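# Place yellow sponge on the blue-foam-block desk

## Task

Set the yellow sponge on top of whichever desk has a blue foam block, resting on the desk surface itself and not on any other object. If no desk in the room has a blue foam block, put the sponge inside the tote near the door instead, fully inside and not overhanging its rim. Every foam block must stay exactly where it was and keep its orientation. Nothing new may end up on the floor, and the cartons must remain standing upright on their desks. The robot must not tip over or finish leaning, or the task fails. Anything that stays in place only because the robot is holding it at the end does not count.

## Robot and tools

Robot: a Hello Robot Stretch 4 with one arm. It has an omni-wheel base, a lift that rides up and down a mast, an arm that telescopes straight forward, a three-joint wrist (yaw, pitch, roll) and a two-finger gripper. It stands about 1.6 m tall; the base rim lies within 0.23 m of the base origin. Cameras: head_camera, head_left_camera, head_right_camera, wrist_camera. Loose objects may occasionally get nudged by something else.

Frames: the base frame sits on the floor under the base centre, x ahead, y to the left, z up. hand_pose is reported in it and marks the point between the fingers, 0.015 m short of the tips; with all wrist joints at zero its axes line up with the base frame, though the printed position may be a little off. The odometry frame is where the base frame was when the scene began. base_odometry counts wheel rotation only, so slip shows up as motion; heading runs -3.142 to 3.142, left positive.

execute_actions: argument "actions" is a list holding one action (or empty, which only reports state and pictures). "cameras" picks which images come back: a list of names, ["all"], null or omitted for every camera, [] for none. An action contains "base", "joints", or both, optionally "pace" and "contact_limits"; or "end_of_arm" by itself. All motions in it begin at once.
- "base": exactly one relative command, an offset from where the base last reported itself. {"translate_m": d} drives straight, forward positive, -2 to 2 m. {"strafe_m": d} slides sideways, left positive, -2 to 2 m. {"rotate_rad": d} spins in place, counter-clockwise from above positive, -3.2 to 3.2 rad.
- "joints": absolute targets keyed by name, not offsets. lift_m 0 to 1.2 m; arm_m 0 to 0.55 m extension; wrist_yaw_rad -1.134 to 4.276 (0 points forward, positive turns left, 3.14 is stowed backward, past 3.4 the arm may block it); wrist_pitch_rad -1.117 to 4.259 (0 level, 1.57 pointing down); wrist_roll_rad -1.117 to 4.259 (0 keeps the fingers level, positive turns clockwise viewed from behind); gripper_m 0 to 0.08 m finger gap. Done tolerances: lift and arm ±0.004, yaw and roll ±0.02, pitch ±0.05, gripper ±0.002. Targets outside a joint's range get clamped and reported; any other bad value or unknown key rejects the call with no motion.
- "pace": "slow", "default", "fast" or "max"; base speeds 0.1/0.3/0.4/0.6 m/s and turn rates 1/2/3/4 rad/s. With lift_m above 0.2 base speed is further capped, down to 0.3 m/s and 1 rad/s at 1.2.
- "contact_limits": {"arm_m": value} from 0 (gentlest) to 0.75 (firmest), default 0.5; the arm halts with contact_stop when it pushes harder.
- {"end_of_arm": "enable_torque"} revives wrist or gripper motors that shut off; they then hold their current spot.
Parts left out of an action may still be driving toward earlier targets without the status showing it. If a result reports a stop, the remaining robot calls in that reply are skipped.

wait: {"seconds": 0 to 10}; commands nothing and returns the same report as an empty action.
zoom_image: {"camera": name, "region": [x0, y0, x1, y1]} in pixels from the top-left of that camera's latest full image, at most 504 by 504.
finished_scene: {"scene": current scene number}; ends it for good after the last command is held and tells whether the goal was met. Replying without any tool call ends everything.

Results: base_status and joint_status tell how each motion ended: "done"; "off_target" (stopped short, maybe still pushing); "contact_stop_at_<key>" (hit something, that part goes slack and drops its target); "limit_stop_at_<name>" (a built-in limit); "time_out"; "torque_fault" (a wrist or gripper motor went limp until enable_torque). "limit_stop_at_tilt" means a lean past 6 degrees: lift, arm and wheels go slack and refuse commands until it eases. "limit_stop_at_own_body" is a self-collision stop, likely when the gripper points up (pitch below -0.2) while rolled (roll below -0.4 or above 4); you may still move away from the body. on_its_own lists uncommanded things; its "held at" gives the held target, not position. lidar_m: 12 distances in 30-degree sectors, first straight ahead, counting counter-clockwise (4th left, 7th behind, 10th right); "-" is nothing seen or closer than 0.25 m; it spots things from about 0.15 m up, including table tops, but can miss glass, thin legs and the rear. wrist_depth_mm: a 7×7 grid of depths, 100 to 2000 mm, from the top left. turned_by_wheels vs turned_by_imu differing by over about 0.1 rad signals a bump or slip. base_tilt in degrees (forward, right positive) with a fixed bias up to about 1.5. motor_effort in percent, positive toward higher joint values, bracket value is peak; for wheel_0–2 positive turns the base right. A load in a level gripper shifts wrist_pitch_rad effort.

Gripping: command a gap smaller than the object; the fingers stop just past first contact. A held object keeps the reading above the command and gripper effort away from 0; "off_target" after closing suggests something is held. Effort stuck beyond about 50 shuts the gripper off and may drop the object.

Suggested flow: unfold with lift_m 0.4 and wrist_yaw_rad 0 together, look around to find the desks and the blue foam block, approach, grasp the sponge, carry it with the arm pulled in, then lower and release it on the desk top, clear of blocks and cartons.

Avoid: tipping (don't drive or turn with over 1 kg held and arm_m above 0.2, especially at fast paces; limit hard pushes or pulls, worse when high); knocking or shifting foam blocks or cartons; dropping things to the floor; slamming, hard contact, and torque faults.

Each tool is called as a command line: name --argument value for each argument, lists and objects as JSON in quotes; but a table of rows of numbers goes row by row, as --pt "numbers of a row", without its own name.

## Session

execute_actions --actions '[]'

Scene clock: 0.00 s.
base_odometry: x=+0.000 y=+0.000 heading=+0.000 (m, m, rad; odometry frame)
turned_by_wheels: +0.000 (rad since the last result)
turned_by_imu: +0.000 (rad since the last result)
base_tilt: forward=+0.1 right=-0.2 (deg)
lidar_m: 1.25 1.38 1.31 1.28 1.38 1.36 1.34 1.47 1.85 1.81 1.22 0.97
base_status: not commanded
joint_positions: lift_m=+0.211 arm_m=+0.002 wrist_yaw_rad=+3.044 wrist_pitch_rad=+0.019 wrist_roll_rad=+0.003 gripper_m=+0.040
joint_status: not commanded
motor_effort: lift_m=+20 arm_m=-1 wrist_yaw_rad=-2 wrist_pitch_rad=-10 wrist_roll_rad=+0 gripper_m=+2 wheel_0=-1 wheel_1=-1 wheel_2=+1 (%)
hand_pose: x=-0.0301 y=+0.1078 z=+0.3848 quat_wxyz=(+0.049, -0.009, +0.002, +0.999) (m; base frame)
wrist_depth_mm: - 139 - - - - - / - 139 1618 1661 - - - / 109 138 1983 - - - - / 133 155 - - - - - / - - - - - - - / 1397 1499 1537 1576 1661 1661 1708 / 991 - 132 1025 106 1118 1098
pictures: head_camera, head_left_camera, head_right_camera, wrist_camera
Images, in order (width x height): head_camera 420x560, head_left_camera 420x672, head_right_camera 420x672, wrist_camera 616x392.

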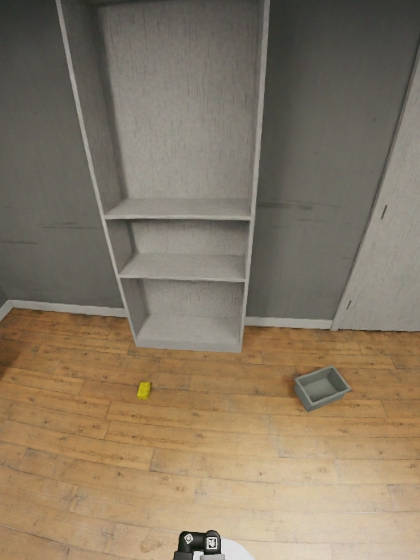

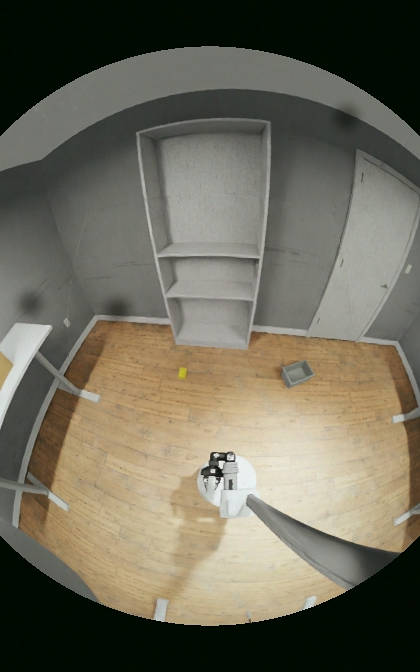

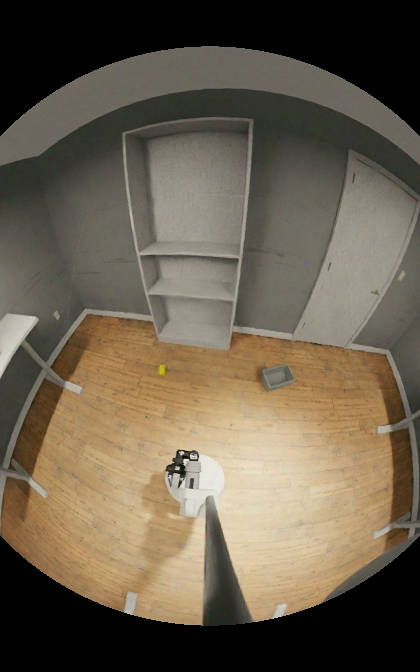

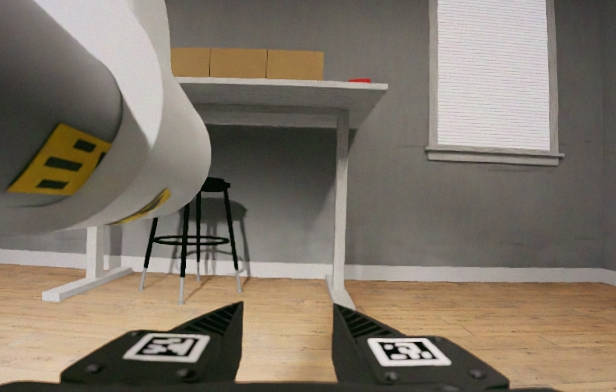

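execute_actions --actions '[{"base":{"strafe_m":0.54},"joints":{"lift_m":0.4,"wrist_yaw_rad":0,"wrist_pitch_rad":1.57,"gripper_m":0.08},"pace":"fast"}]' --cameras '[]'

execute_actions --actions '[{"base":{"translate_m":0.4},"joints":{"arm_m":0.3},"pace":"fast"}]' --cameras '["wrist_camera"]'

Scene clock: 8.53 s.
base_odometry: x=+0.000 y=+0.540 heading=+0.000 (m, m, rad; odometry frame)
turned_by_wheels: +0.000 (rad since the last result)
turned_by_imu: +0.002 (rad since the last result)
base_tilt: forward=+0.0 right=-0.2 (deg)
lidar_m: 1.33 0.98 0.74 0.74 0.81 2.05 1.37 1.41 2.39 2.35 1.37 1.36
base_status: done
joint_positions: lift_m=+0.400 arm_m=+0.002 wrist_yaw_rad=+0.000 wrist_pitch_rad=+1.570 wrist_roll_rad=+0.003 gripper_m=+0.080
joint_status: all done
motor_effort: lift_m=+24(26) arm_m=-1(1) wrist_yaw_rad=-2(6) wrist_pitch_rad=-1(6) wrist_roll_rad=-1(0) gripper_m=+1(0) wheel_0=+2(13) wheel_1=+0(12) wheel_2=+0(2) (%)
hand_pose: x=+0.1731 y=-0.0874 z=+0.3652 quat_wxyz=(+0.707, +0.001, +0.707, -0.001) (m; base frame)
wrist_depth_mm: 508 517 525 530 535 539 549 / 508 512 521 530 535 539 549 / 504 512 521 525 530 539 544 / 504 508 517 521 525 535 539 / 500 307 301 517 521 530 539 / 291 293 296 301 521 530 535 / - - 294 298 135 - -
pictures: none
No camera images: the call's "cameras" was empty. Leave "cameras" out to get every camera's image.

Scene clock: 10.80 s.
base_odometry: x=+0.400 y=+0.540 heading=+0.001 (m, m, rad; odometry frame)
turned_by_wheels: +0.001 (rad since the last result)
turned_by_imu: -0.001 (rad since the last result)
base_tilt: forward=+0.1 right=-0.2 (deg)
lidar_m: 0.93 1.34 0.70 0.67 0.76 1.14 2.04 1.86 2.43 2.41 1.19 0.96
base_status: done
joint_positions: lift_m=+0.400 arm_m=+0.299 wrist_yaw_rad=+0.000 wrist_pitch_rad=+1.570 wrist_roll_rad=+0.003 gripper_m=+0.080
joint_status: all done
motor_effort: lift_m=+24(24) arm_m=+4(4) wrist_yaw_rad=-2(1) wrist_pitch_rad=-1(3) wrist_roll_rad=+0(1) gripper_m=+2(3) wheel_0=+1(8) wheel_1=+3(13) wheel_2=+3(16) (%)
hand_pose: x=+0.4704 y=-0.0874 z=+0.3652 quat_wxyz=(+0.707, +0.001, +0.707, -0.001) (m; base frame)
wrist_depth_mm: 512 517 521 530 535 539 549 / 504 512 517 525 535 539 544 / 504 508 517 517 530 535 539 / 500 508 512 517 525 530 539 / 500 504 508 512 521 530 535 / 496 500 508 517 517 525 530 / - - 504 512 135 - -
pictures: wrist_camera
Images, in order (width x height): wrist_camera 616x392.

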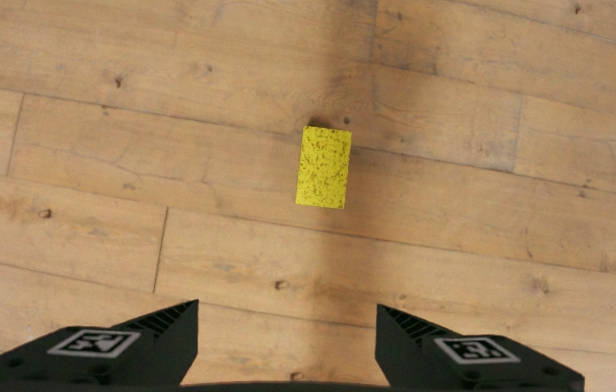

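execute_actions --actions '[{"base":{"strafe_m":-0.04},"joints":{"arm_m":0.394,"lift_m":0.12,"wrist_roll_rad":0.09}}]' --cameras '["wrist_camera"]'

Scene clock: 18.07 s.
base_odometry: x=+0.400 y=+0.500 heading=+0.001 (m, m, rad; odometry frame)
turned_by_wheels: +0.000 (rad since the last result)
turned_by_imu: +0.001 (rad since the last result)
base_tilt: forward=+0.0 right=-0.2 (deg)
lidar_m: 0.91 1.36 0.74 0.73 0.79 1.22 2.05 1.87 2.40 2.36 1.15 0.95
base_status: done
joint_positions: lift_m=+0.120 arm_m=+0.393 wrist_yaw_rad=+0.000 wrist_pitch_rad=+1.570 wrist_roll_rad=+0.090 gripper_m=+0.080
joint_status: all done
motor_effort: lift_m=+15(23) arm_m=+4(3) wrist_yaw_rad=-2(3) wrist_pitch_rad=+0(2) wrist_roll_rad=+1(3) gripper_m=+1(2) wheel_0=+1(15) wheel_1=-4(10) wheel_2=+0(4) (%)
hand_pose: x=+0.5643 y=-0.0874 z=+0.0859 quat_wxyz=(+0.707, +0.032, +0.706, -0.032) (m; base frame)
wrist_depth_mm: 231 234 236 239 242 246 248 / 230 233 235 238 242 245 247 / 229 231 234 236 240 243 246 / 229 229 232 191 238 241 244 / 226 229 230 189 237 240 243 / 224 227 187 188 236 239 241 / - - 186 187 135 - -
pictures: wrist_camera
Images, in order (width x height): wrist_camera 616x392.

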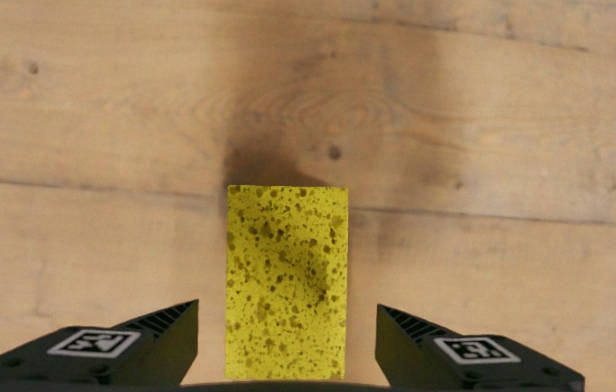

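execute_actions --actions '[{"joints":{"lift_m":0.058}}]' --cameras '[]'

execute_actions --actions '[{"joints":{"gripper_m":0.04}}]' --cameras '[]'

execute_actions --actions '[{"base":{"rotate_rad":1.45},"joints":{"lift_m":1.2,"arm_m":0.05,"wrist_roll_rad":0,"wrist_pitch_rad":0.85,"wrist_yaw_rad":1.4},"pace":"fast"}]' --cameras '["head_left_camera","head_right_camera"]'

Scene clock: 28.53 s.
base_odometry: x=+0.400 y=+0.500 heading=+0.001 (m, m, rad; odometry frame)
turned_by_wheels: +0.000 (rad since the last result)
turned_by_imu: +0.001 (rad since the last result)
base_tilt: forward=+0.0 right=-0.2 (deg)
lidar_m: 0.92 1.36 0.75 0.72 0.79 1.18 2.06 1.88 2.43 2.38 1.15 0.94
base_status: not commanded
joint_positions: lift_m=+0.058 arm_m=+0.393 wrist_yaw_rad=+0.000 wrist_pitch_rad=+1.570 wrist_roll_rad=+0.090 gripper_m=+0.080
joint_status: all done
motor_effort: lift_m=+14(14) arm_m=+4(4) wrist_yaw_rad=-1(2) wrist_pitch_rad=-3(1) wrist_roll_rad=+1(1) gripper_m=+1(2) wheel_0=+2(1) wheel_1=-3(3) wheel_2=+0(0) (%)
hand_pose: x=+0.5643 y=-0.0874 z=+0.0240 quat_wxyz=(+0.707, +0.032, +0.706, -0.032) (m; base frame)
wrist_depth_mm: 170 172 174 176 178 181 - / 169 171 173 175 177 180 182 / 168 170 172 174 177 178 180 / 167 169 127 128 175 178 179 / 166 168 126 127 174 177 178 / 165 167 126 126 153 176 177 / - - 125 126 127 - -
pictures: none
No camera images: the call's "cameras" was empty. Leave "cameras" out to get every camera's image.

Scene clock: 29.53 s.
base_odometry: x=+0.400 y=+0.500 heading=+0.001 (m, m, rad; odometry frame)
turned_by_wheels: +0.000 (rad since the last result)
turned_by_imu: +0.000 (rad since the last result)
base_tilt: forward=+0.0 right=-0.2 (deg)
lidar_m: 0.93 1.36 0.74 0.73 0.80 1.21 2.01 1.88 2.40 2.39 1.15 0.95
base_status: not commanded
joint_positions: lift_m=+0.058 arm_m=+0.393 wrist_yaw_rad=+0.000 wrist_pitch_rad=+1.570 wrist_roll_rad=+0.090 gripper_m=+0.060
joint_status: gripper_m off_target (ended at +0.060, target +0.040)
on_its_own: gripper_m is held at +0.054, not at your +0.040, by its contact guard: the fingers met something
motor_effort: lift_m=+15(15) arm_m=+4(4) wrist_yaw_rad=-1(2) wrist_pitch_rad=+0(3) wrist_roll_rad=+0(1) gripper_m=-38(41) wheel_0=+2(2) wheel_1=-4(4) wheel_2=+0(0) (%)
hand_pose: x=+0.5643 y=-0.0874 z=+0.0240 quat_wxyz=(+0.707, +0.032, +0.706, -0.032) (m; base frame)
wrist_depth_mm: 170 172 174 176 178 181 - / 169 170 173 175 177 179 181 / 168 170 172 174 176 178 180 / 167 169 127 128 176 177 179 / 166 168 126 127 174 177 178 / 165 167 125 126 173 176 177 / - - 124 126 116 175 -
pictures: none
No camera images: the call's "cameras" was empty. Leave "cameras" out to get every camera's image.

Scene clock: 33.47 s.
base_odometry: x=+0.400 y=+0.500 heading=+1.450 (m, m, rad; odometry frame)
turned_by_wheels: +1.450 (rad since the last result)
turned_by_imu: +1.476 (rad since the last result)
base_tilt: forward=+0.0 right=-0.2 (deg)
lidar_m: 0.73 0.31 1.07 1.69 1.76 2.61 3.24 1.17 0.98 0.91 1.32 0.76
base_status: done
joint_positions: lift_m=+1.199 arm_m=+0.051 wrist_yaw_rad=+1.400 wrist_pitch_rad=+0.852 wrist_roll_rad=+0.000 gripper_m=+0.060
joint_status: all done
on_its_own: gripper_m is held at +0.054, not at your +0.040, by its contact guard: the fingers met something
motor_effort: lift_m=+25(26) arm_m=-4(6) wrist_yaw_rad=-2(2) wrist_pitch_rad=-9(10) wrist_roll_rad=-1(1) gripper_m=-37(36) wheel_0=-2(12) wheel_1=-1(13) wheel_2=-2(9) (%)
hand_pose: x=+0.3316 y=+0.1232 z=+1.2176 quat_wxyz=(+0.696, -0.266, +0.316, +0.587) (m; base frame)
wrist_depth_mm: - - - - 1160 946 699 / - - - - - 842 683 / - - - - - 759 683 / 1808 1863 127 128 1808 1863 615 / 1576 1618 126 127 1708 1708 559 / 1397 1430 125 126 1499 1537 1499 / - - 124 126 116 1397 1366
pictures: head_left_camera, head_right_camera
Images, in order (width x height): head_left_camera 420x672, head_right_camera 420x672.

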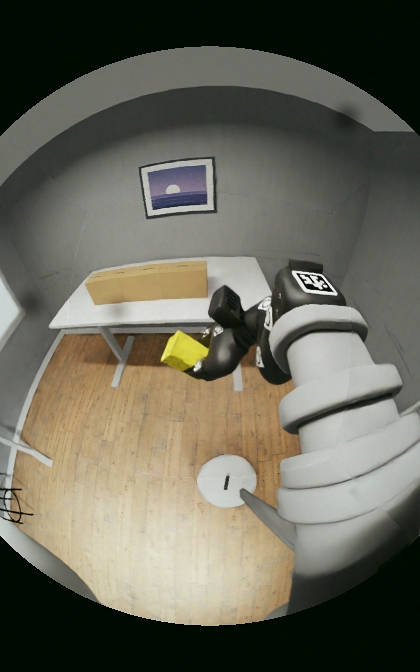

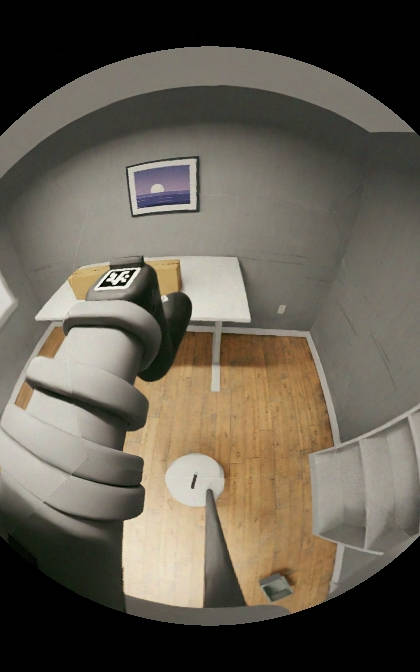

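execute_actions --actions '[{"base":{"translate_m":0.38},"joints":{"arm_m":0.55},"pace":"fast"}]' --cameras '["wrist_camera"]'

execute_actions --actions '[{"joints":{"wrist_pitch_rad":1.4}}]' --cameras '["wrist_camera"]'

Scene clock: 40.53 s.
base_odometry: x=+0.446 y=+0.877 heading=+1.450 (m, m, rad; odometry frame)
turned_by_wheels: +0.000 (rad since the last result)
turned_by_imu: +0.000 (rad since the last result)
base_tilt: forward=+0.1 right=-0.2 (deg)
lidar_m: 0.34 0.37 0.51 1.94 1.74 2.44 3.66 1.36 0.96 0.95 1.29 0.38
base_status: done
joint_positions: lift_m=+1.199 arm_m=+0.549 wrist_yaw_rad=+1.400 wrist_pitch_rad=+0.852 wrist_roll_rad=+0.000 gripper_m=+0.060
joint_status: all done
on_its_own: gripper_m is held at +0.054, not at your +0.040, by its contact guard: the fingers met something
motor_effort: lift_m=+24(24) arm_m=+4(5) wrist_yaw_rad=+0(1) wrist_pitch_rad=-6(7) wrist_roll_rad=+2(3) gripper_m=-37(38) wheel_0=+3(3) wheel_1=+3(8) wheel_2=-2(9) (%)
hand_pose: x=+0.8301 y=+0.1231 z=+1.2176 quat_wxyz=(+0.696, -0.266, +0.316, +0.587) (m; base frame)
wrist_depth_mm: - 591 991 1025 842 535 407 / 436 517 798 820 798 549 418 / 359 496 640 676 707 559 427 / 315 473 127 128 580 574 433 / 283 459 126 127 504 521 439 / 260 392 125 126 442 459 445 / - - 124 126 116 418 433
pictures: wrist_camera
Images, in order (width x height): wrist_camera 616x392.

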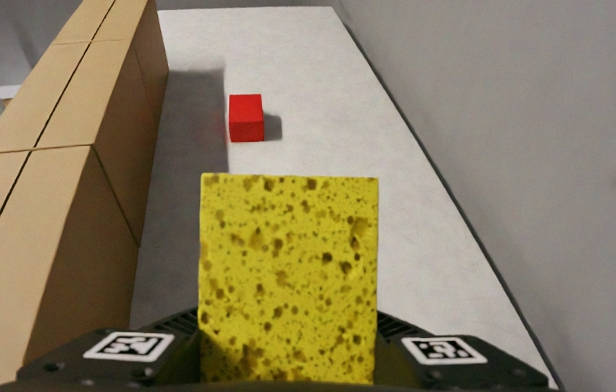

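Scene clock: 41.43 s.
base_odometry: x=+0.446 y=+0.877 heading=+1.450 (m, m, rad; odometry frame)
turned_by_wheels: +0.000 (rad since the last result)
turned_by_imu: +0.000 (rad since the last result)
base_tilt: forward=+0.1 right=-0.2 (deg)
lidar_m: 0.35 0.38 0.52 1.96 1.77 2.47 3.65 1.38 0.97 0.97 1.28 0.37
base_status: not commanded
joint_positions: lift_m=+1.199 arm_m=+0.549 wrist_yaw_rad=+1.400 wrist_pitch_rad=+1.400 wrist_roll_rad=+0.000 gripper_m=+0.060
joint_status: all done
on_its_own: gripper_m is held at +0.054, not at your +0.040, by its contact guard: the fingers met something
motor_effort: lift_m=+24(24) arm_m=+4(4) wrist_yaw_rad=+0(0) wrist_pitch_rad=-2(7) wrist_roll_rad=+1(2) gripper_m=-37(39) wheel_0=+2(2) wheel_1=+3(3) wheel_2=-2(2) (%)
hand_pose: x=+0.8125 y=+0.0207 z=+1.1681 quat_wxyz=(+0.585, -0.415, +0.493, +0.493) (m; base frame)
wrist_depth_mm: 254 413 418 424 433 439 439 / 249 397 404 410 418 424 442 / 242 382 394 397 402 410 421 / 271 370 127 128 389 394 399 / 359 362 126 127 375 382 384 / 347 351 125 126 362 368 370 / - - 124 126 115 359 362
pictures: wrist_camera
Images, in order (width x height): wrist_camera 616x392.

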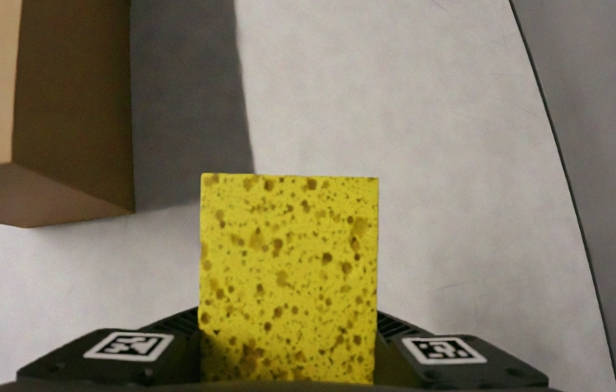

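execute_actions --actions '[{"base":{"translate_m":-0.7},"joints":{"arm_m":0.05,"wrist_pitch_rad":0.85},"pace":"fast"}]' --cameras '[]'

execute_actions --actions '[{"base":{"rotate_rad":1.56},"pace":"fast"}]' --cameras '[]'

execute_actions --actions '[{"base":{"translate_m":1.1},"pace":"fast"}]' --cameras '["head_left_camera"]'

Scene clock: 54.30 s.
base_odometry: x=+0.361 y=+0.183 heading=+1.450 (m, m, rad; odometry frame)
turned_by_wheels: +0.000 (rad since the last result)
turned_by_imu: +0.005 (rad since the last result)
base_tilt: forward=+0.1 right=-0.2 (deg)
lidar_m: 1.03 0.33 1.51 1.66 1.77 2.17 2.88 0.88 0.97 0.93 0.98 1.81
base_status: done
joint_positions: lift_m=+1.199 arm_m=+0.051 wrist_yaw_rad=+1.400 wrist_pitch_rad=+0.852 wrist_roll_rad=+0.000 gripper_m=+0.060
joint_status: all done
on_its_own: gripper_m is held at +0.054, not at your +0.040, by its contact guard: the fingers met something
motor_effort: lift_m=+25(24) arm_m=-4(6) wrist_yaw_rad=-2(1) wrist_pitch_rad=-6(11) wrist_roll_rad=+0(1) gripper_m=-38(37) wheel_0=-1(4) wheel_1=-4(9) wheel_2=+1(11) (%)
hand_pose: x=+0.3316 y=+0.1231 z=+1.2176 quat_wxyz=(+0.696, -0.266, +0.316, +0.587) (m; base frame)
wrist_depth_mm: - - - - - 1255 1182 / - - - - - - 960 / - - - - - - 1808 / 1808 1921 127 128 1921 1921 1863 / 1576 1618 126 127 1708 1708 1708 / 1430 1430 125 126 1464 1537 1537 / - - 124 126 116 1397 1430
pictures: none
No camera images: the call's "cameras" was empty. Leave "cameras" out to get every camera's image.

Scene clock: 57.13 s.
base_odometry: x=+0.361 y=+0.183 heading=+3.009 (m, m, rad; odometry frame)
turned_by_wheels: +1.559 (rad since the last result)
turned_by_imu: +1.588 (rad since the last result)
base_tilt: forward=+0.1 right=-0.2 (deg)
lidar_m: 1.66 0.33 2.12 2.06 0.90 0.92 0.94 0.96 1.76 1.03 1.09 1.49
base_status: done
joint_positions: lift_m=+1.199 arm_m=+0.051 wrist_yaw_rad=+1.400 wrist_pitch_rad=+0.852 wrist_roll_rad=+0.000 gripper_m=+0.060
joint_status: not commanded
on_its_own: gripper_m is held at +0.054, not at your +0.040, by its contact guard: the fingers met something
motor_effort: lift_m=+24(24) arm_m=-4(4) wrist_yaw_rad=-2(3) wrist_pitch_rad=-8(8) wrist_roll_rad=-1(1) gripper_m=-37(38) wheel_0=-4(6) wheel_1=-5(5) wheel_2=-4(9) (%)
hand_pose: x=+0.3316 y=+0.1231 z=+1.2176 quat_wxyz=(+0.696, -0.266, +0.316, +0.587) (m; base frame)
wrist_depth_mm: - - - - - - - / - - - - - - - / - - - - - - - / 1808 1863 127 128 1983 1983 1983 / 1618 1618 126 127 1661 1756 1808 / 1430 1464 125 126 1464 1499 1537 / - - 124 126 115 1397 1397
pictures: none
No camera images: the call's "cameras" was empty. Leave "cameras" out to get every camera's image.

Scene clock: 62.27 s.
base_odometry: x=-0.729 y=+0.328 heading=+3.010 (m, m, rad; odometry frame)
turned_by_wheels: +0.000 (rad since the last result)
turned_by_imu: -0.004 (rad since the last result)
base_tilt: forward=+0.0 right=-0.2 (deg)
lidar_m: 0.56 0.32 0.83 2.03 2.12 1.75 2.03 1.53 1.08 1.01 1.92 0.61
base_status: done
joint_positions: lift_m=+1.199 arm_m=+0.051 wrist_yaw_rad=+1.400 wrist_pitch_rad=+0.852 wrist_roll_rad=+0.000 gripper_m=+0.060
joint_status: not commanded
on_its_own: gripper_m is held at +0.054, not at your +0.040, by its contact guard: the fingers met something
motor_effort: lift_m=+24(25) arm_m=-4(4) wrist_yaw_rad=+0(3) wrist_pitch_rad=-8(9) wrist_roll_rad=+1(0) gripper_m=-37(35) wheel_0=+1(1) wheel_1=+5(9) wheel_2=+0(9) (%)
hand_pose: x=+0.3316 y=+0.1231 z=+1.2176 quat_wxyz=(+0.696, -0.266, +0.316, +0.587) (m; base frame)
wrist_depth_mm: - - - - 946 668 1118 / - - - - 842 621 521 / - - - - 759 634 480 / 1808 1863 127 128 1098 585 492 / 1618 1618 126 127 1098 530 496 / 1430 1430 125 126 1229 484 466 / - - 124 126 116 421 424
pictures: head_left_camera
Images, in order (width x height): head_left_camera 420x672.

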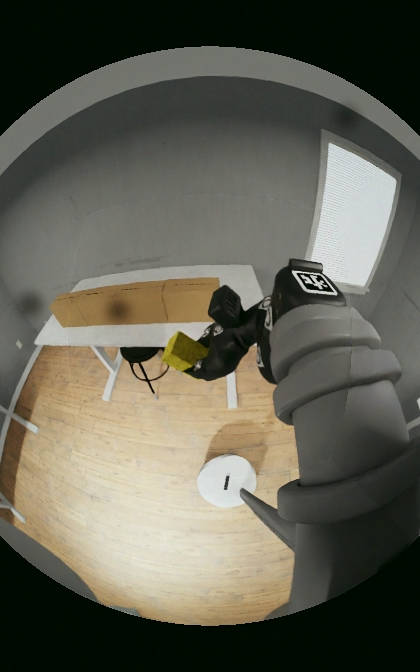

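execute_actions --actions '[{"base":{"translate_m":0.21},"joints":{"arm_m":0.55},"pace":"fast"}]' --cameras '["wrist_camera"]'

execute_actions --actions '[{"joints":{"wrist_pitch_rad":1.4}}]' --cameras '["wrist_camera"]'

Scene clock: 69.47 s.
base_odometry: x=-0.937 y=+0.356 heading=+3.010 (m, m, rad; odometry frame)
turned_by_wheels: +0.000 (rad since the last result)
turned_by_imu: +0.001 (rad since the last result)
base_tilt: forward=+0.1 right=-0.2 (deg)
lidar_m: 0.35 0.37 0.52 2.03 2.15 2.01 2.25 1.51 1.10 1.04 1.64 0.37
base_status: done
joint_positions: lift_m=+1.199 arm_m=+0.549 wrist_yaw_rad=+1.400 wrist_pitch_rad=+0.852 wrist_roll_rad=+0.000 gripper_m=+0.060
joint_status: all done
on_its_own: gripper_m is held at +0.054, not at your +0.040, by its contact guard: the fingers met something
motor_effort: lift_m=+24(25) arm_m=+4(7) wrist_yaw_rad=-1(2) wrist_pitch_rad=-10(6) wrist_roll_rad=-1(4) gripper_m=-36(38) wheel_0=+1(3) wheel_1=+4(11) wheel_2=+0(9) (%)
hand_pose: x=+0.8302 y=+0.1231 z=+1.2176 quat_wxyz=(+0.696, -0.266, +0.316, +0.587) (m; base frame)
wrist_depth_mm: 554 621 991 1008 842 535 410 / 436 609 798 820 798 554 421 / 373 585 661 676 691 564 430 / 332 525 127 128 574 574 439 / 319 477 126 127 500 521 445 / 309 424 125 126 445 459 452 / - - 124 126 116 421 424
pictures: wrist_camera
Images, in order (width x height): wrist_camera 616x392.

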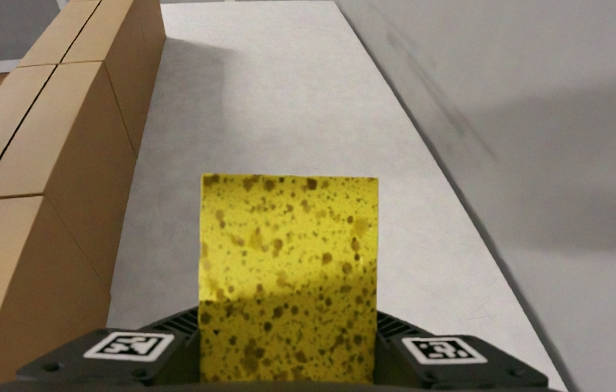

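Scene clock: 70.37 s.
base_odometry: x=-0.937 y=+0.356 heading=+3.010 (m, m, rad; odometry frame)
turned_by_wheels: +0.000 (rad since the last result)
turned_by_imu: +0.000 (rad since the last result)
base_tilt: forward=+0.1 right=-0.2 (deg)
lidar_m: 0.36 0.37 0.52 2.04 2.14 2.00 2.27 1.53 1.09 1.03 1.61 0.38
base_status: not commanded
joint_positions: lift_m=+1.199 arm_m=+0.549 wrist_yaw_rad=+1.400 wrist_pitch_rad=+1.400 wrist_roll_rad=+0.000 gripper_m=+0.060
joint_status: all done
on_its_own: gripper_m is held at +0.054, not at your +0.040, by its contact guard: the fingers met something
motor_effort: lift_m=+24(25) arm_m=+4(4) wrist_yaw_rad=-2(1) wrist_pitch_rad=-2(7) wrist_roll_rad=-1(1) gripper_m=-40(36) wheel_0=+1(1) wheel_1=+4(4) wheel_2=+1(0) (%)
hand_pose: x=+0.8125 y=+0.0207 z=+1.1681 quat_wxyz=(+0.585, -0.415, +0.493, +0.493) (m; base frame)
wrist_depth_mm: 300 415 418 424 430 439 442 / 296 399 404 413 418 424 433 / 286 387 394 397 404 410 415 / 279 373 127 128 389 397 399 / 270 362 126 127 375 382 384 / 345 353 125 126 364 368 373 / - - 124 126 115 362 364
pictures: wrist_camera
Images, in order (width x height): wrist_camera 616x392.

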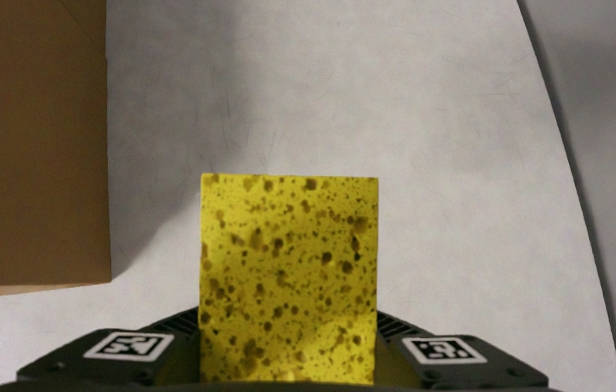

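execute_actions --actions '[{"base":{"translate_m":-0.35},"joints":{"arm_m":0.05,"wrist_pitch_rad":0.85},"pace":"fast"}]' --cameras '["head_right_camera"]'

execute_actions --actions '[{"base":{"rotate_rad":1.56},"pace":"fast"}]' --cameras '[]'

execute_actions --actions '[{"base":{"translate_m":1.4},"pace":"fast"}]' --cameras '["head_left_camera","head_right_camera"]'

Scene clock: 79.37 s.
base_odometry: x=-0.590 y=+0.309 heading=+3.010 (m, m, rad; odometry frame)
turned_by_wheels: +0.000 (rad since the last result)
turned_by_imu: +0.003 (rad since the last result)
base_tilt: forward=+0.1 right=-0.2 (deg)
lidar_m: 0.71 0.34 1.02 2.02 2.11 1.67 1.90 1.52 1.11 1.02 1.08 1.58
base_status: done
joint_positions: lift_m=+1.199 arm_m=+0.051 wrist_yaw_rad=+1.400 wrist_pitch_rad=+0.852 wrist_roll_rad=+0.000 gripper_m=+0.060
joint_status: all done
on_its_own: gripper_m is held at +0.054, not at your +0.040, by its contact guard: the fingers met something
motor_effort: lift_m=+24(24) arm_m=-4(5) wrist_yaw_rad=-1(2) wrist_pitch_rad=-8(15) wrist_roll_rad=+0(1) gripper_m=-38(38) wheel_0=-2(4) wheel_1=-4(8) wheel_2=+1(12) (%)
hand_pose: x=+0.3315 y=+0.1231 z=+1.2176 quat_wxyz=(+0.696, -0.266, +0.316, +0.587) (m; base frame)
wrist_depth_mm: - - - - 1118 809 691 / - - - - - 809 627 / - - - - - 723 640 / 1863 1863 127 128 1863 1118 603 / 1618 1618 126 127 1661 1078 549 / 1397 1430 125 126 1366 1499 1464 / - - 124 126 116 1397 1366
pictures: head_right_camera
Images, in order (width x height): head_right_camera 420x672.

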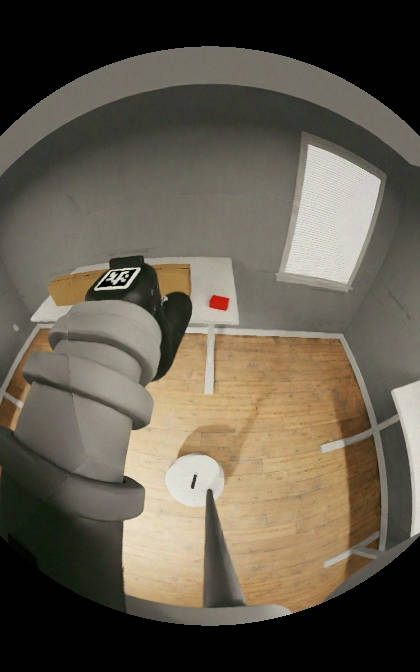

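Scene clock: 82.20 s.
base_odometry: x=-0.590 y=+0.309 heading=-1.714 (m, m, rad; odometry frame)
turned_by_wheels: +1.559 (rad since the last result)
turned_by_imu: +1.587 (rad since the last result)
base_tilt: forward=+0.0 right=-0.2 (deg)
lidar_m: 2.03 0.33 1.69 1.90 2.28 1.09 1.04 1.93 1.60 0.70 0.76 1.04
base_status: done
joint_positions: lift_m=+1.199 arm_m=+0.051 wrist_yaw_rad=+1.400 wrist_pitch_rad=+0.852 wrist_roll_rad=+0.000 gripper_m=+0.060
joint_status: not commanded
on_its_own: gripper_m is held at +0.054, not at your +0.040, by its contact guard: the fingers met something
motor_effort: lift_m=+24(24) arm_m=-4(4) wrist_yaw_rad=-4(3) wrist_pitch_rad=-6(6) wrist_roll_rad=+0(0) gripper_m=-39(37) wheel_0=-4(7) wheel_1=-4(9) wheel_2=-3(11) (%)
hand_pose: x=+0.3316 y=+0.1231 z=+1.2176 quat_wxyz=(+0.696, -0.266, +0.316, +0.587) (m; base frame)
wrist_depth_mm: 1921 1983 - - - - - / - - - - - - - / - - - - - - - / 1863 1863 127 128 1921 - - / 1576 1618 126 127 1661 1708 1756 / 1430 1430 125 126 1499 1537 1537 / - - 124 126 115 1397 1397
pictures: none
No camera images: the call's "cameras" was empty. Leave "cameras" out to get every camera's image.

Scene clock: 88.33 s.
base_odometry: x=-0.790 y=-1.076 heading=-1.714 (m, m, rad; odometry frame)
turned_by_wheels: +0.000 (rad since the last result)
turned_by_imu: -0.005 (rad since the last result)
base_tilt: forward=+0.0 right=-0.2 (deg)
lidar_m: 0.63 0.33 0.92 2.19 1.62 2.68 3.30 1.02 0.70 0.69 1.54 0.66
base_status: done
joint_positions: lift_m=+1.199 arm_m=+0.051 wrist_yaw_rad=+1.400 wrist_pitch_rad=+0.852 wrist_roll_rad=+0.000 gripper_m=+0.060
joint_status: not commanded
on_its_own: gripper_m is held at +0.054, not at your +0.040, by its contact guard: the fingers met something
motor_effort: lift_m=+24(25) arm_m=-4(4) wrist_yaw_rad=-3(1) wrist_pitch_rad=-8(8) wrist_roll_rad=+1(0) gripper_m=-37(38) wheel_0=+2(6) wheel_1=+3(9) wheel_2=-2(12) (%)
hand_pose: x=+0.3316 y=+0.1231 z=+1.2176 quat_wxyz=(+0.696, -0.266, +0.316, +0.587) (m; base frame)
wrist_depth_mm: 1983 - - - 1078 732 707 / - - - - 946 750 580 / - - - - - 691 585 / 1808 1863 127 128 1808 627 580 / 1576 1618 126 127 1708 1618 525 / 1397 1430 125 126 1499 1537 466 / - - 124 126 116 1397 433
pictures: head_left_camera, head_right_camera
Images, in order (width x height): head_left_camera 420x672, head_right_camera 420x672.

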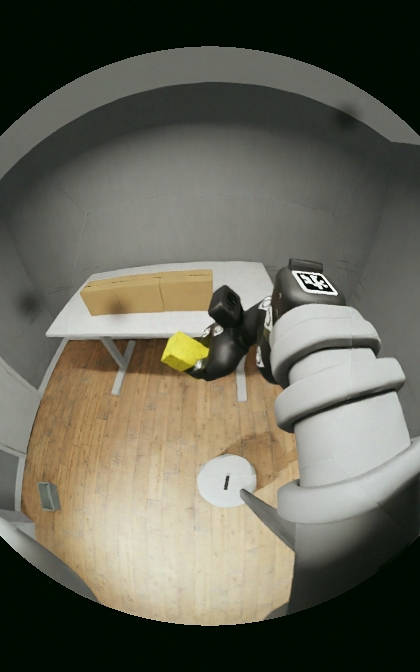

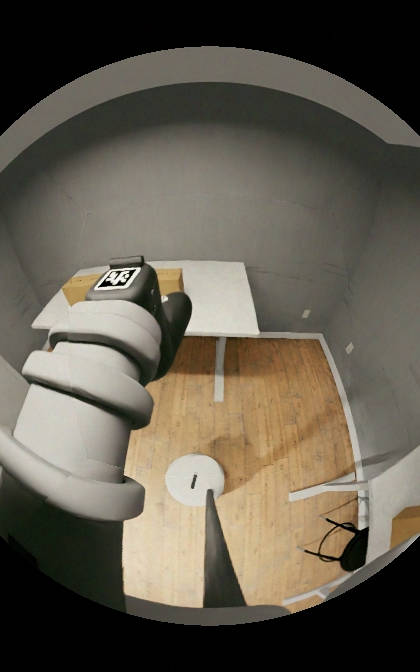

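execute_actions --actions '[{"base":{"translate_m":0.28},"joints":{"arm_m":0.55},"pace":"fast"}]' --cameras '["wrist_camera"]'

execute_actions --actions '[{"joints":{"wrist_pitch_rad":1.4}}]' --cameras '["wrist_camera"]'

Scene clock: 95.53 s.
base_odometry: x=-0.830 y=-1.353 heading=-1.714 (m, m, rad; odometry frame)
turned_by_wheels: +0.000 (rad since the last result)
turned_by_imu: +0.000 (rad since the last result)
base_tilt: forward=+0.1 right=-0.2 (deg)
lidar_m: 0.34 0.38 0.51 2.18 1.74 2.70 3.64 1.06 0.78 1.32 1.53 0.37
base_status: done
joint_positions: lift_m=+1.199 arm_m=+0.549 wrist_yaw_rad=+1.400 wrist_pitch_rad=+0.852 wrist_roll_rad=+0.000 gripper_m=+0.060
joint_status: all done
on_its_own: gripper_m is held at +0.054, not at your +0.040, by its contact guard: the fingers met something
motor_effort: lift_m=+24(24) arm_m=+4(5) wrist_yaw_rad=+0(1) wrist_pitch_rad=-8(5) wrist_roll_rad=+0(1) gripper_m=-37(36) wheel_0=+2(10) wheel_1=+3(10) wheel_2=+0(12) (%)
hand_pose: x=+0.8301 y=+0.1231 z=+1.2176 quat_wxyz=(+0.696, -0.266, +0.316, +0.587) (m; base frame)
wrist_depth_mm: 585 585 991 1025 891 564 436 / 436 549 798 820 831 580 449 / 362 535 627 676 699 597 459 / 319 517 127 128 574 585 469 / 293 466 126 127 500 535 473 / 283 421 125 126 445 459 480 / - - 124 126 115 418 455
pictures: wrist_camera
Images, in order (width x height): wrist_camera 616x392.

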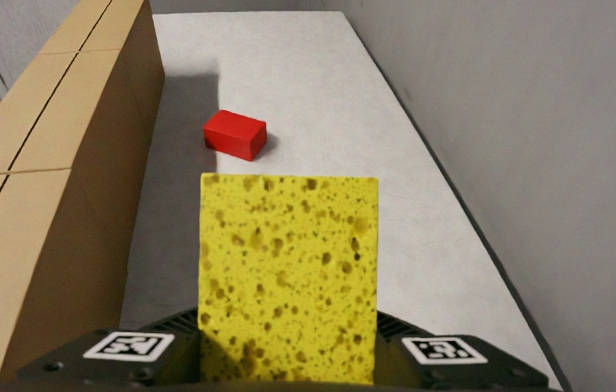

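Scene clock: 96.40 s.
base_odometry: x=-0.830 y=-1.353 heading=-1.714 (m, m, rad; odometry frame)
turned_by_wheels: +0.000 (rad since the last result)
turned_by_imu: +0.000 (rad since the last result)
base_tilt: forward=+0.0 right=-0.2 (deg)
lidar_m: 0.35 0.37 0.51 2.19 1.74 2.70 3.64 1.01 0.78 1.32 1.54 0.38
base_status: not commanded
joint_positions: lift_m=+1.199 arm_m=+0.549 wrist_yaw_rad=+1.400 wrist_pitch_rad=+1.400 wrist_roll_rad=+0.000 gripper_m=+0.060
joint_status: all done
on_its_own: gripper_m is held at +0.054, not at your +0.040, by its contact guard: the fingers met something
motor_effort: lift_m=+24(25) arm_m=+4(4) wrist_yaw_rad=-3(0) wrist_pitch_rad=-2(5) wrist_roll_rad=-1(2) gripper_m=-38(37) wheel_0=+2(2) wheel_1=+4(3) wheel_2=+0(0) (%)
hand_pose: x=+0.8124 y=+0.0207 z=+1.1681 quat_wxyz=(+0.585, -0.415, +0.493, +0.493) (m; base frame)
wrist_depth_mm: 274 413 421 427 430 442 477 / 270 397 407 413 418 424 462 / 264 384 392 397 402 410 421 / 256 373 127 128 389 397 402 / 322 362 126 127 375 382 384 / 347 351 125 126 364 370 373 / - - 124 126 115 359 362
pictures: wrist_camera
Images, in order (width x height): wrist_camera 616x392.

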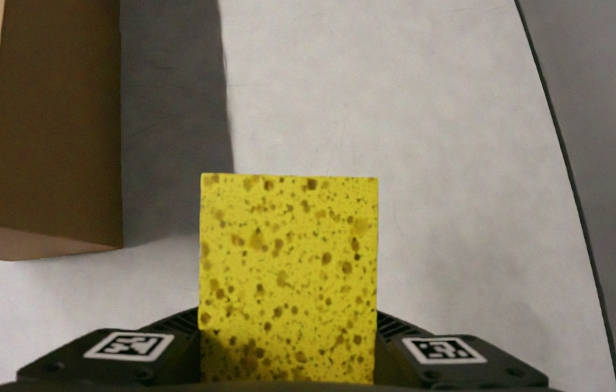

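execute_actions --actions '[{"base":{"translate_m":-0.3},"joints":{"arm_m":0.05,"wrist_pitch_rad":0.85},"pace":"fast"}]' --cameras '[]'

execute_actions --actions '[{"base":{"rotate_rad":1.9},"joints":{"lift_m":0.5,"wrist_yaw_rad":0,"wrist_pitch_rad":1.2},"pace":"fast"}]' --cameras '[]'

execute_actions --actions '[{"base":{"translate_m":1.0},"pace":"fast"}]' --cameras '["head_camera","wrist_camera"]'

Scene clock: 109.20 s.
base_odometry: x=-0.788 y=-1.056 heading=-1.714 (m, m, rad; odometry frame)
turned_by_wheels: +0.000 (rad since the last result)
turned_by_imu: +0.002 (rad since the last result)
base_tilt: forward=+0.0 right=-0.2 (deg)
lidar_m: 0.65 0.31 0.96 1.73 1.61 2.72 3.30 1.03 0.73 0.70 1.54 0.67
base_status: done
joint_positions: lift_m=+1.199 arm_m=+0.051 wrist_yaw_rad=+1.400 wrist_pitch_rad=+0.852 wrist_roll_rad=+0.000 gripper_m=+0.060
joint_status: all done
on_its_own: gripper_m is held at +0.054, not at your +0.040, by its contact guard: the fingers met something
motor_effort: lift_m=+24(25) arm_m=-4(6) wrist_yaw_rad=-2(2) wrist_pitch_rad=-7(11) wrist_roll_rad=+0(1) gripper_m=-38(38) wheel_0=-2(5) wheel_1=-3(8) wheel_2=+2(10) (%)
hand_pose: x=+0.3315 y=+0.1231 z=+1.2176 quat_wxyz=(+0.696, -0.266, +0.316, +0.587) (m; base frame)
wrist_depth_mm: - - - - 1098 759 683 / - - - - 960 778 597 / - - - - - 707 609 / 1808 1863 127 128 1863 634 580 / 1576 1618 126 127 1708 1661 530 / 1397 1464 125 126 1499 1537 480 / - - 124 126 115 1397 1336
pictures: none
No camera images: the call's "cameras" was empty. Leave "cameras" out to get every camera's image.

Scene clock: 112.37 s.
base_odometry: x=-0.788 y=-1.056 heading=+0.185 (m, m, rad; odometry frame)
turned_by_wheels: +1.899 (rad since the last result)
turned_by_imu: +1.933 (rad since the last result)
base_tilt: forward=+0.1 right=-0.2 (deg)
lidar_m: 1.63 2.32 2.43 1.28 0.78 0.69 1.49 1.69 0.66 0.66 0.81 2.21
base_status: done
joint_positions: lift_m=+0.500 arm_m=+0.051 wrist_yaw_rad=+0.000 wrist_pitch_rad=+1.201 wrist_roll_rad=+0.000 gripper_m=+0.060
joint_status: all done
on_its_own: gripper_m is held at +0.054, not at your +0.040, by its contact guard: the fingers met something
motor_effort: lift_m=+15(22) arm_m=-4(4) wrist_yaw_rad=-2(9) wrist_pitch_rad=-4(7) wrist_roll_rad=+1(0) gripper_m=-36(37) wheel_0=-2(7) wheel_1=-6(7) wheel_2=-4(9) (%)
hand_pose: x=+0.2984 y=-0.0874 z=+0.4803 quat_wxyz=(+0.825, +0.000, +0.565, +0.000) (m; base frame)
wrist_depth_mm: 831 854 866 878 904 917 946 / 778 778 798 820 831 854 866 / 723 732 741 759 768 778 798 / 676 683 127 128 707 732 741 / 627 640 126 127 661 676 699 / 591 603 125 126 627 640 647 / - - 124 126 116 615 609
pictures: none
No camera images: the call's "cameras" was empty. Leave "cameras" out to get every camera's image.

Scene clock: 116.13 s.
base_odometry: x=+0.195 y=-0.872 heading=+0.185 (m, m, rad; odometry frame)
turned_by_wheels: +0.000 (rad since the last result)
turned_by_imu: -0.004 (rad since the last result)
base_tilt: forward=+0.1 right=-0.2 (deg)
lidar_m: 0.61 1.25 2.14 2.13 1.89 1.64 1.97 1.11 0.98 0.98 1.37 1.23
base_status: done
joint_positions: lift_m=+0.500 arm_m=+0.051 wrist_yaw_rad=+0.000 wrist_pitch_rad=+1.201 wrist_roll_rad=+0.000 gripper_m=+0.060
joint_status: not commanded
on_its_own: gripper_m is held at +0.054, not at your +0.040, by its contact guard: the fingers met something
motor_effort: lift_m=+16(15) arm_m=-4(4) wrist_yaw_rad=-1(3) wrist_pitch_rad=-5(2) wrist_roll_rad=-1(1) gripper_m=-37(38) wheel_0=+0(7) wheel_1=+3(15) wheel_2=+3(15) (%)
hand_pose: x=+0.2984 y=-0.0874 z=+0.4803 quat_wxyz=(+0.825, +0.000, +0.565, +0.000) (m; base frame)
wrist_depth_mm: 842 842 854 878 891 931 931 / 778 768 778 798 820 854 878 / 723 723 707 732 768 778 798 / 668 683 127 128 723 723 741 / 634 640 126 127 668 683 691 / 597 603 125 126 621 640 654 / - - 124 126 116 615 615
pictures: head_camera, wrist_camera
Images, in order (width x height): head_camera 420x560, wrist_camera 616x392.

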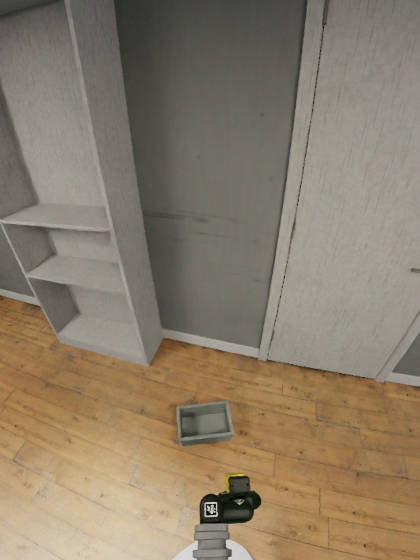

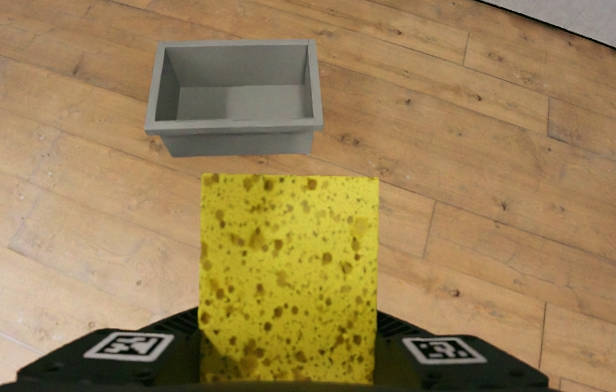

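execute_actions --actions '[{"base":{"strafe_m":0.11},"joints":{"arm_m":0.53,"wrist_pitch_rad":1.57,"wrist_roll_rad":1.55,"lift_m":0.3}}]' --cameras '["wrist_camera"]'

Scene clock: 122.67 s.
base_odometry: x=+0.175 y=-0.764 heading=+0.186 (m, m, rad; odometry frame)
turned_by_wheels: +0.000 (rad since the last result)
turned_by_imu: +0.002 (rad since the last result)
base_tilt: forward=+0.1 right=-0.2 (deg)
lidar_m: 0.62 1.22 2.01 2.03 1.84 1.62 1.97 1.23 1.08 1.11 1.46 0.66
base_status: done
joint_positions: lift_m=+0.300 arm_m=+0.529 wrist_yaw_rad=+0.000 wrist_pitch_rad=+1.570 wrist_roll_rad=+1.550 gripper_m=+0.060
joint_status: all done
on_its_own: gripper_m is held at +0.054, not at your +0.040, by its contact guard: the fingers met something
motor_effort: lift_m=+15(15) arm_m=+4(3) wrist_yaw_rad=-3(0) wrist_pitch_rad=-2(3) wrist_roll_rad=+0(7) gripper_m=-36(39) wheel_0=+1(6) wheel_1=+2(10) wheel_2=+0(2) (%)
hand_pose: x=+0.7004 y=-0.0874 z=+0.2659 quat_wxyz=(+0.506, +0.495, +0.505, -0.494) (m; base frame)
wrist_depth_mm: 410 410 418 421 424 430 433 / 410 413 413 418 421 427 433 / 407 336 410 397 424 427 430 / 404 332 127 128 421 424 430 / 402 362 126 127 415 424 427 / 404 325 125 126 418 421 424 / - - 124 126 116 424 424
pictures: wrist_camera
Images, in order (width x height): wrist_camera 616x392.

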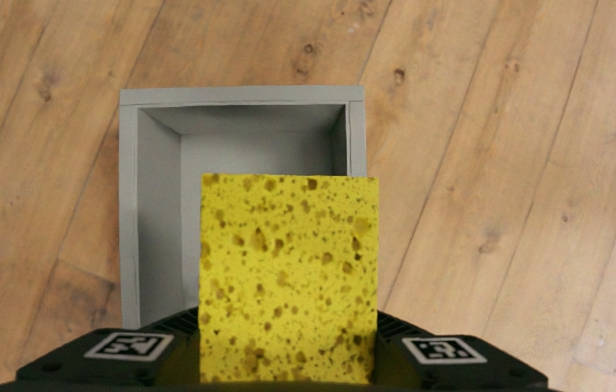

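execute_actions --actions '[{"base":{"translate_m":0.038}}]' --cameras '[]'

execute_actions --actions '[{"base":{"strafe_m":0.02},"joints":{"lift_m":0.068}}]' --cameras '["wrist_camera"]'

execute_actions --actions '[{"joints":{"gripper_m":0.075}}]' --cameras '[]'

execute_actions --actions '[{"joints":{"lift_m":0.35},"pace":"fast"}]' --cameras '["wrist_camera"]'

Scene clock: 134.73 s.
base_odometry: x=+0.212 y=-0.757 heading=+0.186 (m, m, rad; odometry frame)
turned_by_wheels: +0.000 (rad since the last result)
turned_by_imu: +0.001 (rad since the last result)
base_tilt: forward=+0.1 right=-0.2 (deg)
lidar_m: 0.61 1.15 2.01 2.00 1.90 1.64 1.97 1.24 1.10 1.10 1.43 0.61
base_status: done
joint_positions: lift_m=+0.300 arm_m=+0.529 wrist_yaw_rad=+0.000 wrist_pitch_rad=+1.570 wrist_roll_rad=+1.550 gripper_m=+0.060
joint_status: not commanded
on_its_own: gripper_m is held at +0.054, not at your +0.040, by its contact guard: the fingers met something
motor_effort: lift_m=+15(15) arm_m=+4(4) wrist_yaw_rad=-2(2) wrist_pitch_rad=-2(3) wrist_roll_rad=+1(1) gripper_m=-37(37) wheel_0=+1(8) wheel_1=+4(7) wheel_2=-1(15) (%)
hand_pose: x=+0.7004 y=-0.0874 z=+0.2659 quat_wxyz=(+0.506, +0.495, +0.505, -0.494) (m; base frame)
wrist_depth_mm: 407 413 418 421 424 430 433 / 407 413 413 418 424 427 433 / 404 410 370 413 382 427 430 / 404 410 127 128 298 427 427 / 402 407 126 127 297 424 427 / 402 404 125 126 296 424 427 / - - 124 126 115 421 424
pictures: none
No camera images: the call's "cameras" was empty. Leave "cameras" out to get every camera's image.

Scene clock: 136.77 s.
base_odometry: x=+0.209 y=-0.738 heading=+0.186 (m, m, rad; odometry frame)
turned_by_wheels: +0.000 (rad since the last result)
turned_by_imu: +0.001 (rad since the last result)
base_tilt: forward=+0.1 right=-0.2 (deg)
lidar_m: 0.56 1.17 2.00 1.99 1.93 1.61 1.98 1.31 1.12 1.11 1.44 0.64
base_status: done
joint_positions: lift_m=+0.068 arm_m=+0.529 wrist_yaw_rad=+0.000 wrist_pitch_rad=+1.570 wrist_roll_rad=+1.550 gripper_m=+0.060
joint_status: all done
on_its_own: gripper_m is held at +0.054, not at your +0.040, by its contact guard: the fingers met something
motor_effort: lift_m=+15(16) arm_m=+4(4) wrist_yaw_rad=-1(2) wrist_pitch_rad=+1(1) wrist_roll_rad=+1(1) gripper_m=-38(38) wheel_0=+2(4) wheel_1=+3(10) wheel_2=+0(2) (%)
hand_pose: x=+0.7004 y=-0.0874 z=+0.0339 quat_wxyz=(+0.506, +0.495, +0.505, -0.494) (m; base frame)
wrist_depth_mm: 124 178 179 181 182 153 - / 125 177 179 180 182 155 - / 126 176 178 180 181 158 - / 126 176 127 128 181 158 - / 125 175 126 127 180 159 - / 123 172 125 126 179 159 - / - - 124 126 116 130 -
pictures: wrist_camera
Images, in order (width x height): wrist_camera 616x392.

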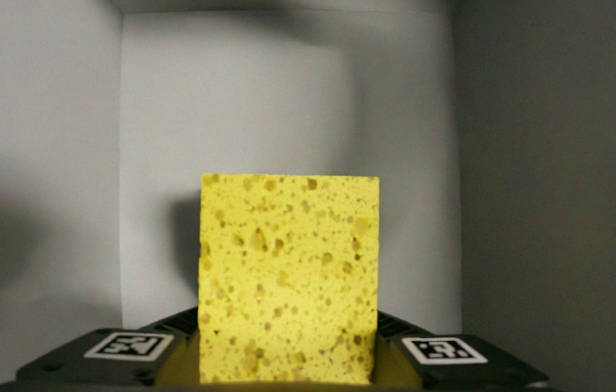

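Scene clock: 137.60 s.
base_odometry: x=+0.209 y=-0.738 heading=+0.186 (m, m, rad; odometry frame)
turned_by_wheels: +0.000 (rad since the last result)
turned_by_imu: +0.000 (rad since the last result)
base_tilt: forward=+0.0 right=-0.2 (deg)
lidar_m: 0.59 1.19 1.99 2.00 1.88 1.63 1.99 1.26 1.10 1.13 1.42 0.62
base_status: not commanded
joint_positions: lift_m=+0.068 arm_m=+0.529 wrist_yaw_rad=+0.000 wrist_pitch_rad=+1.570 wrist_roll_rad=+1.550 gripper_m=+0.075
joint_status: all done
motor_effort: lift_m=+15(15) arm_m=+4(4) wrist_yaw_rad=-1(3) wrist_pitch_rad=-2(3) wrist_roll_rad=+0(0) gripper_m=+2(37) wheel_0=+2(1) wheel_1=+2(2) wheel_2=+0(0) (%)
hand_pose: x=+0.7004 y=-0.0874 z=+0.0339 quat_wxyz=(+0.506, +0.495, +0.505, -0.494) (m; base frame)
wrist_depth_mm: 124 178 179 181 183 153 - / 125 177 179 180 182 155 - / 126 176 178 180 181 157 - / 126 176 133 134 181 159 - / 125 175 133 134 180 159 - / 122 160 132 133 150 159 - / - - 132 132 127 - -
pictures: none
No camera images: the call's "cameras" was empty. Leave "cameras" out to get every camera's image.

Scene clock: 139.40 s.
base_odometry: x=+0.209 y=-0.738 heading=+0.186 (m, m, rad; odometry frame)
turned_by_wheels: +0.000 (rad since the last result)
turned_by_imu: +0.000 (rad since the last result)
base_tilt: forward=+0.0 right=-0.2 (deg)
lidar_m: 0.58 1.19 1.98 2.00 1.90 1.64 1.99 1.26 1.11 1.13 1.44 0.63
base_status: not commanded
joint_positions: lift_m=+0.350 arm_m=+0.529 wrist_yaw_rad=+0.000 wrist_pitch_rad=+1.570 wrist_roll_rad=+1.550 gripper_m=+0.075
joint_status: all done
motor_effort: lift_m=+24(26) arm_m=+4(4) wrist_yaw_rad=-1(2) wrist_pitch_rad=-1(1) wrist_roll_rad=+2(0) gripper_m=+2(2) wheel_0=+2(1) wheel_1=+3(2) wheel_2=+0(0) (%)
hand_pose: x=+0.7004 y=-0.0874 z=+0.3152 quat_wxyz=(+0.505, +0.495, +0.505, -0.494) (m; base frame)
wrist_depth_mm: 459 462 466 469 477 477 484 / 455 462 462 469 473 480 484 / 455 459 433 466 466 477 480 / 452 459 462 466 466 477 477 / 449 455 459 415 466 469 477 / 449 452 415 462 404 473 473 / - - 362 402 126 - 477
pictures: wrist_camera
Images, in order (width x height): wrist_camera 616x392.

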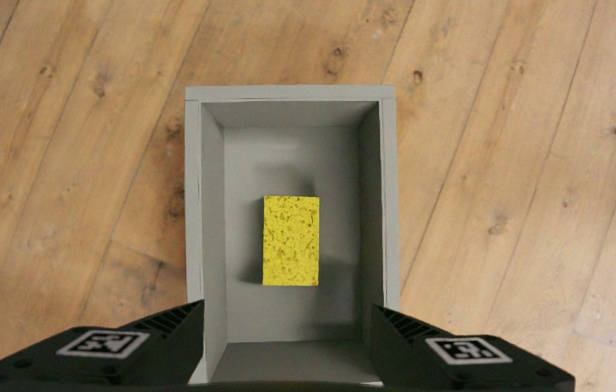

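finished_scene --scene 2

The scene is finished: the task was done.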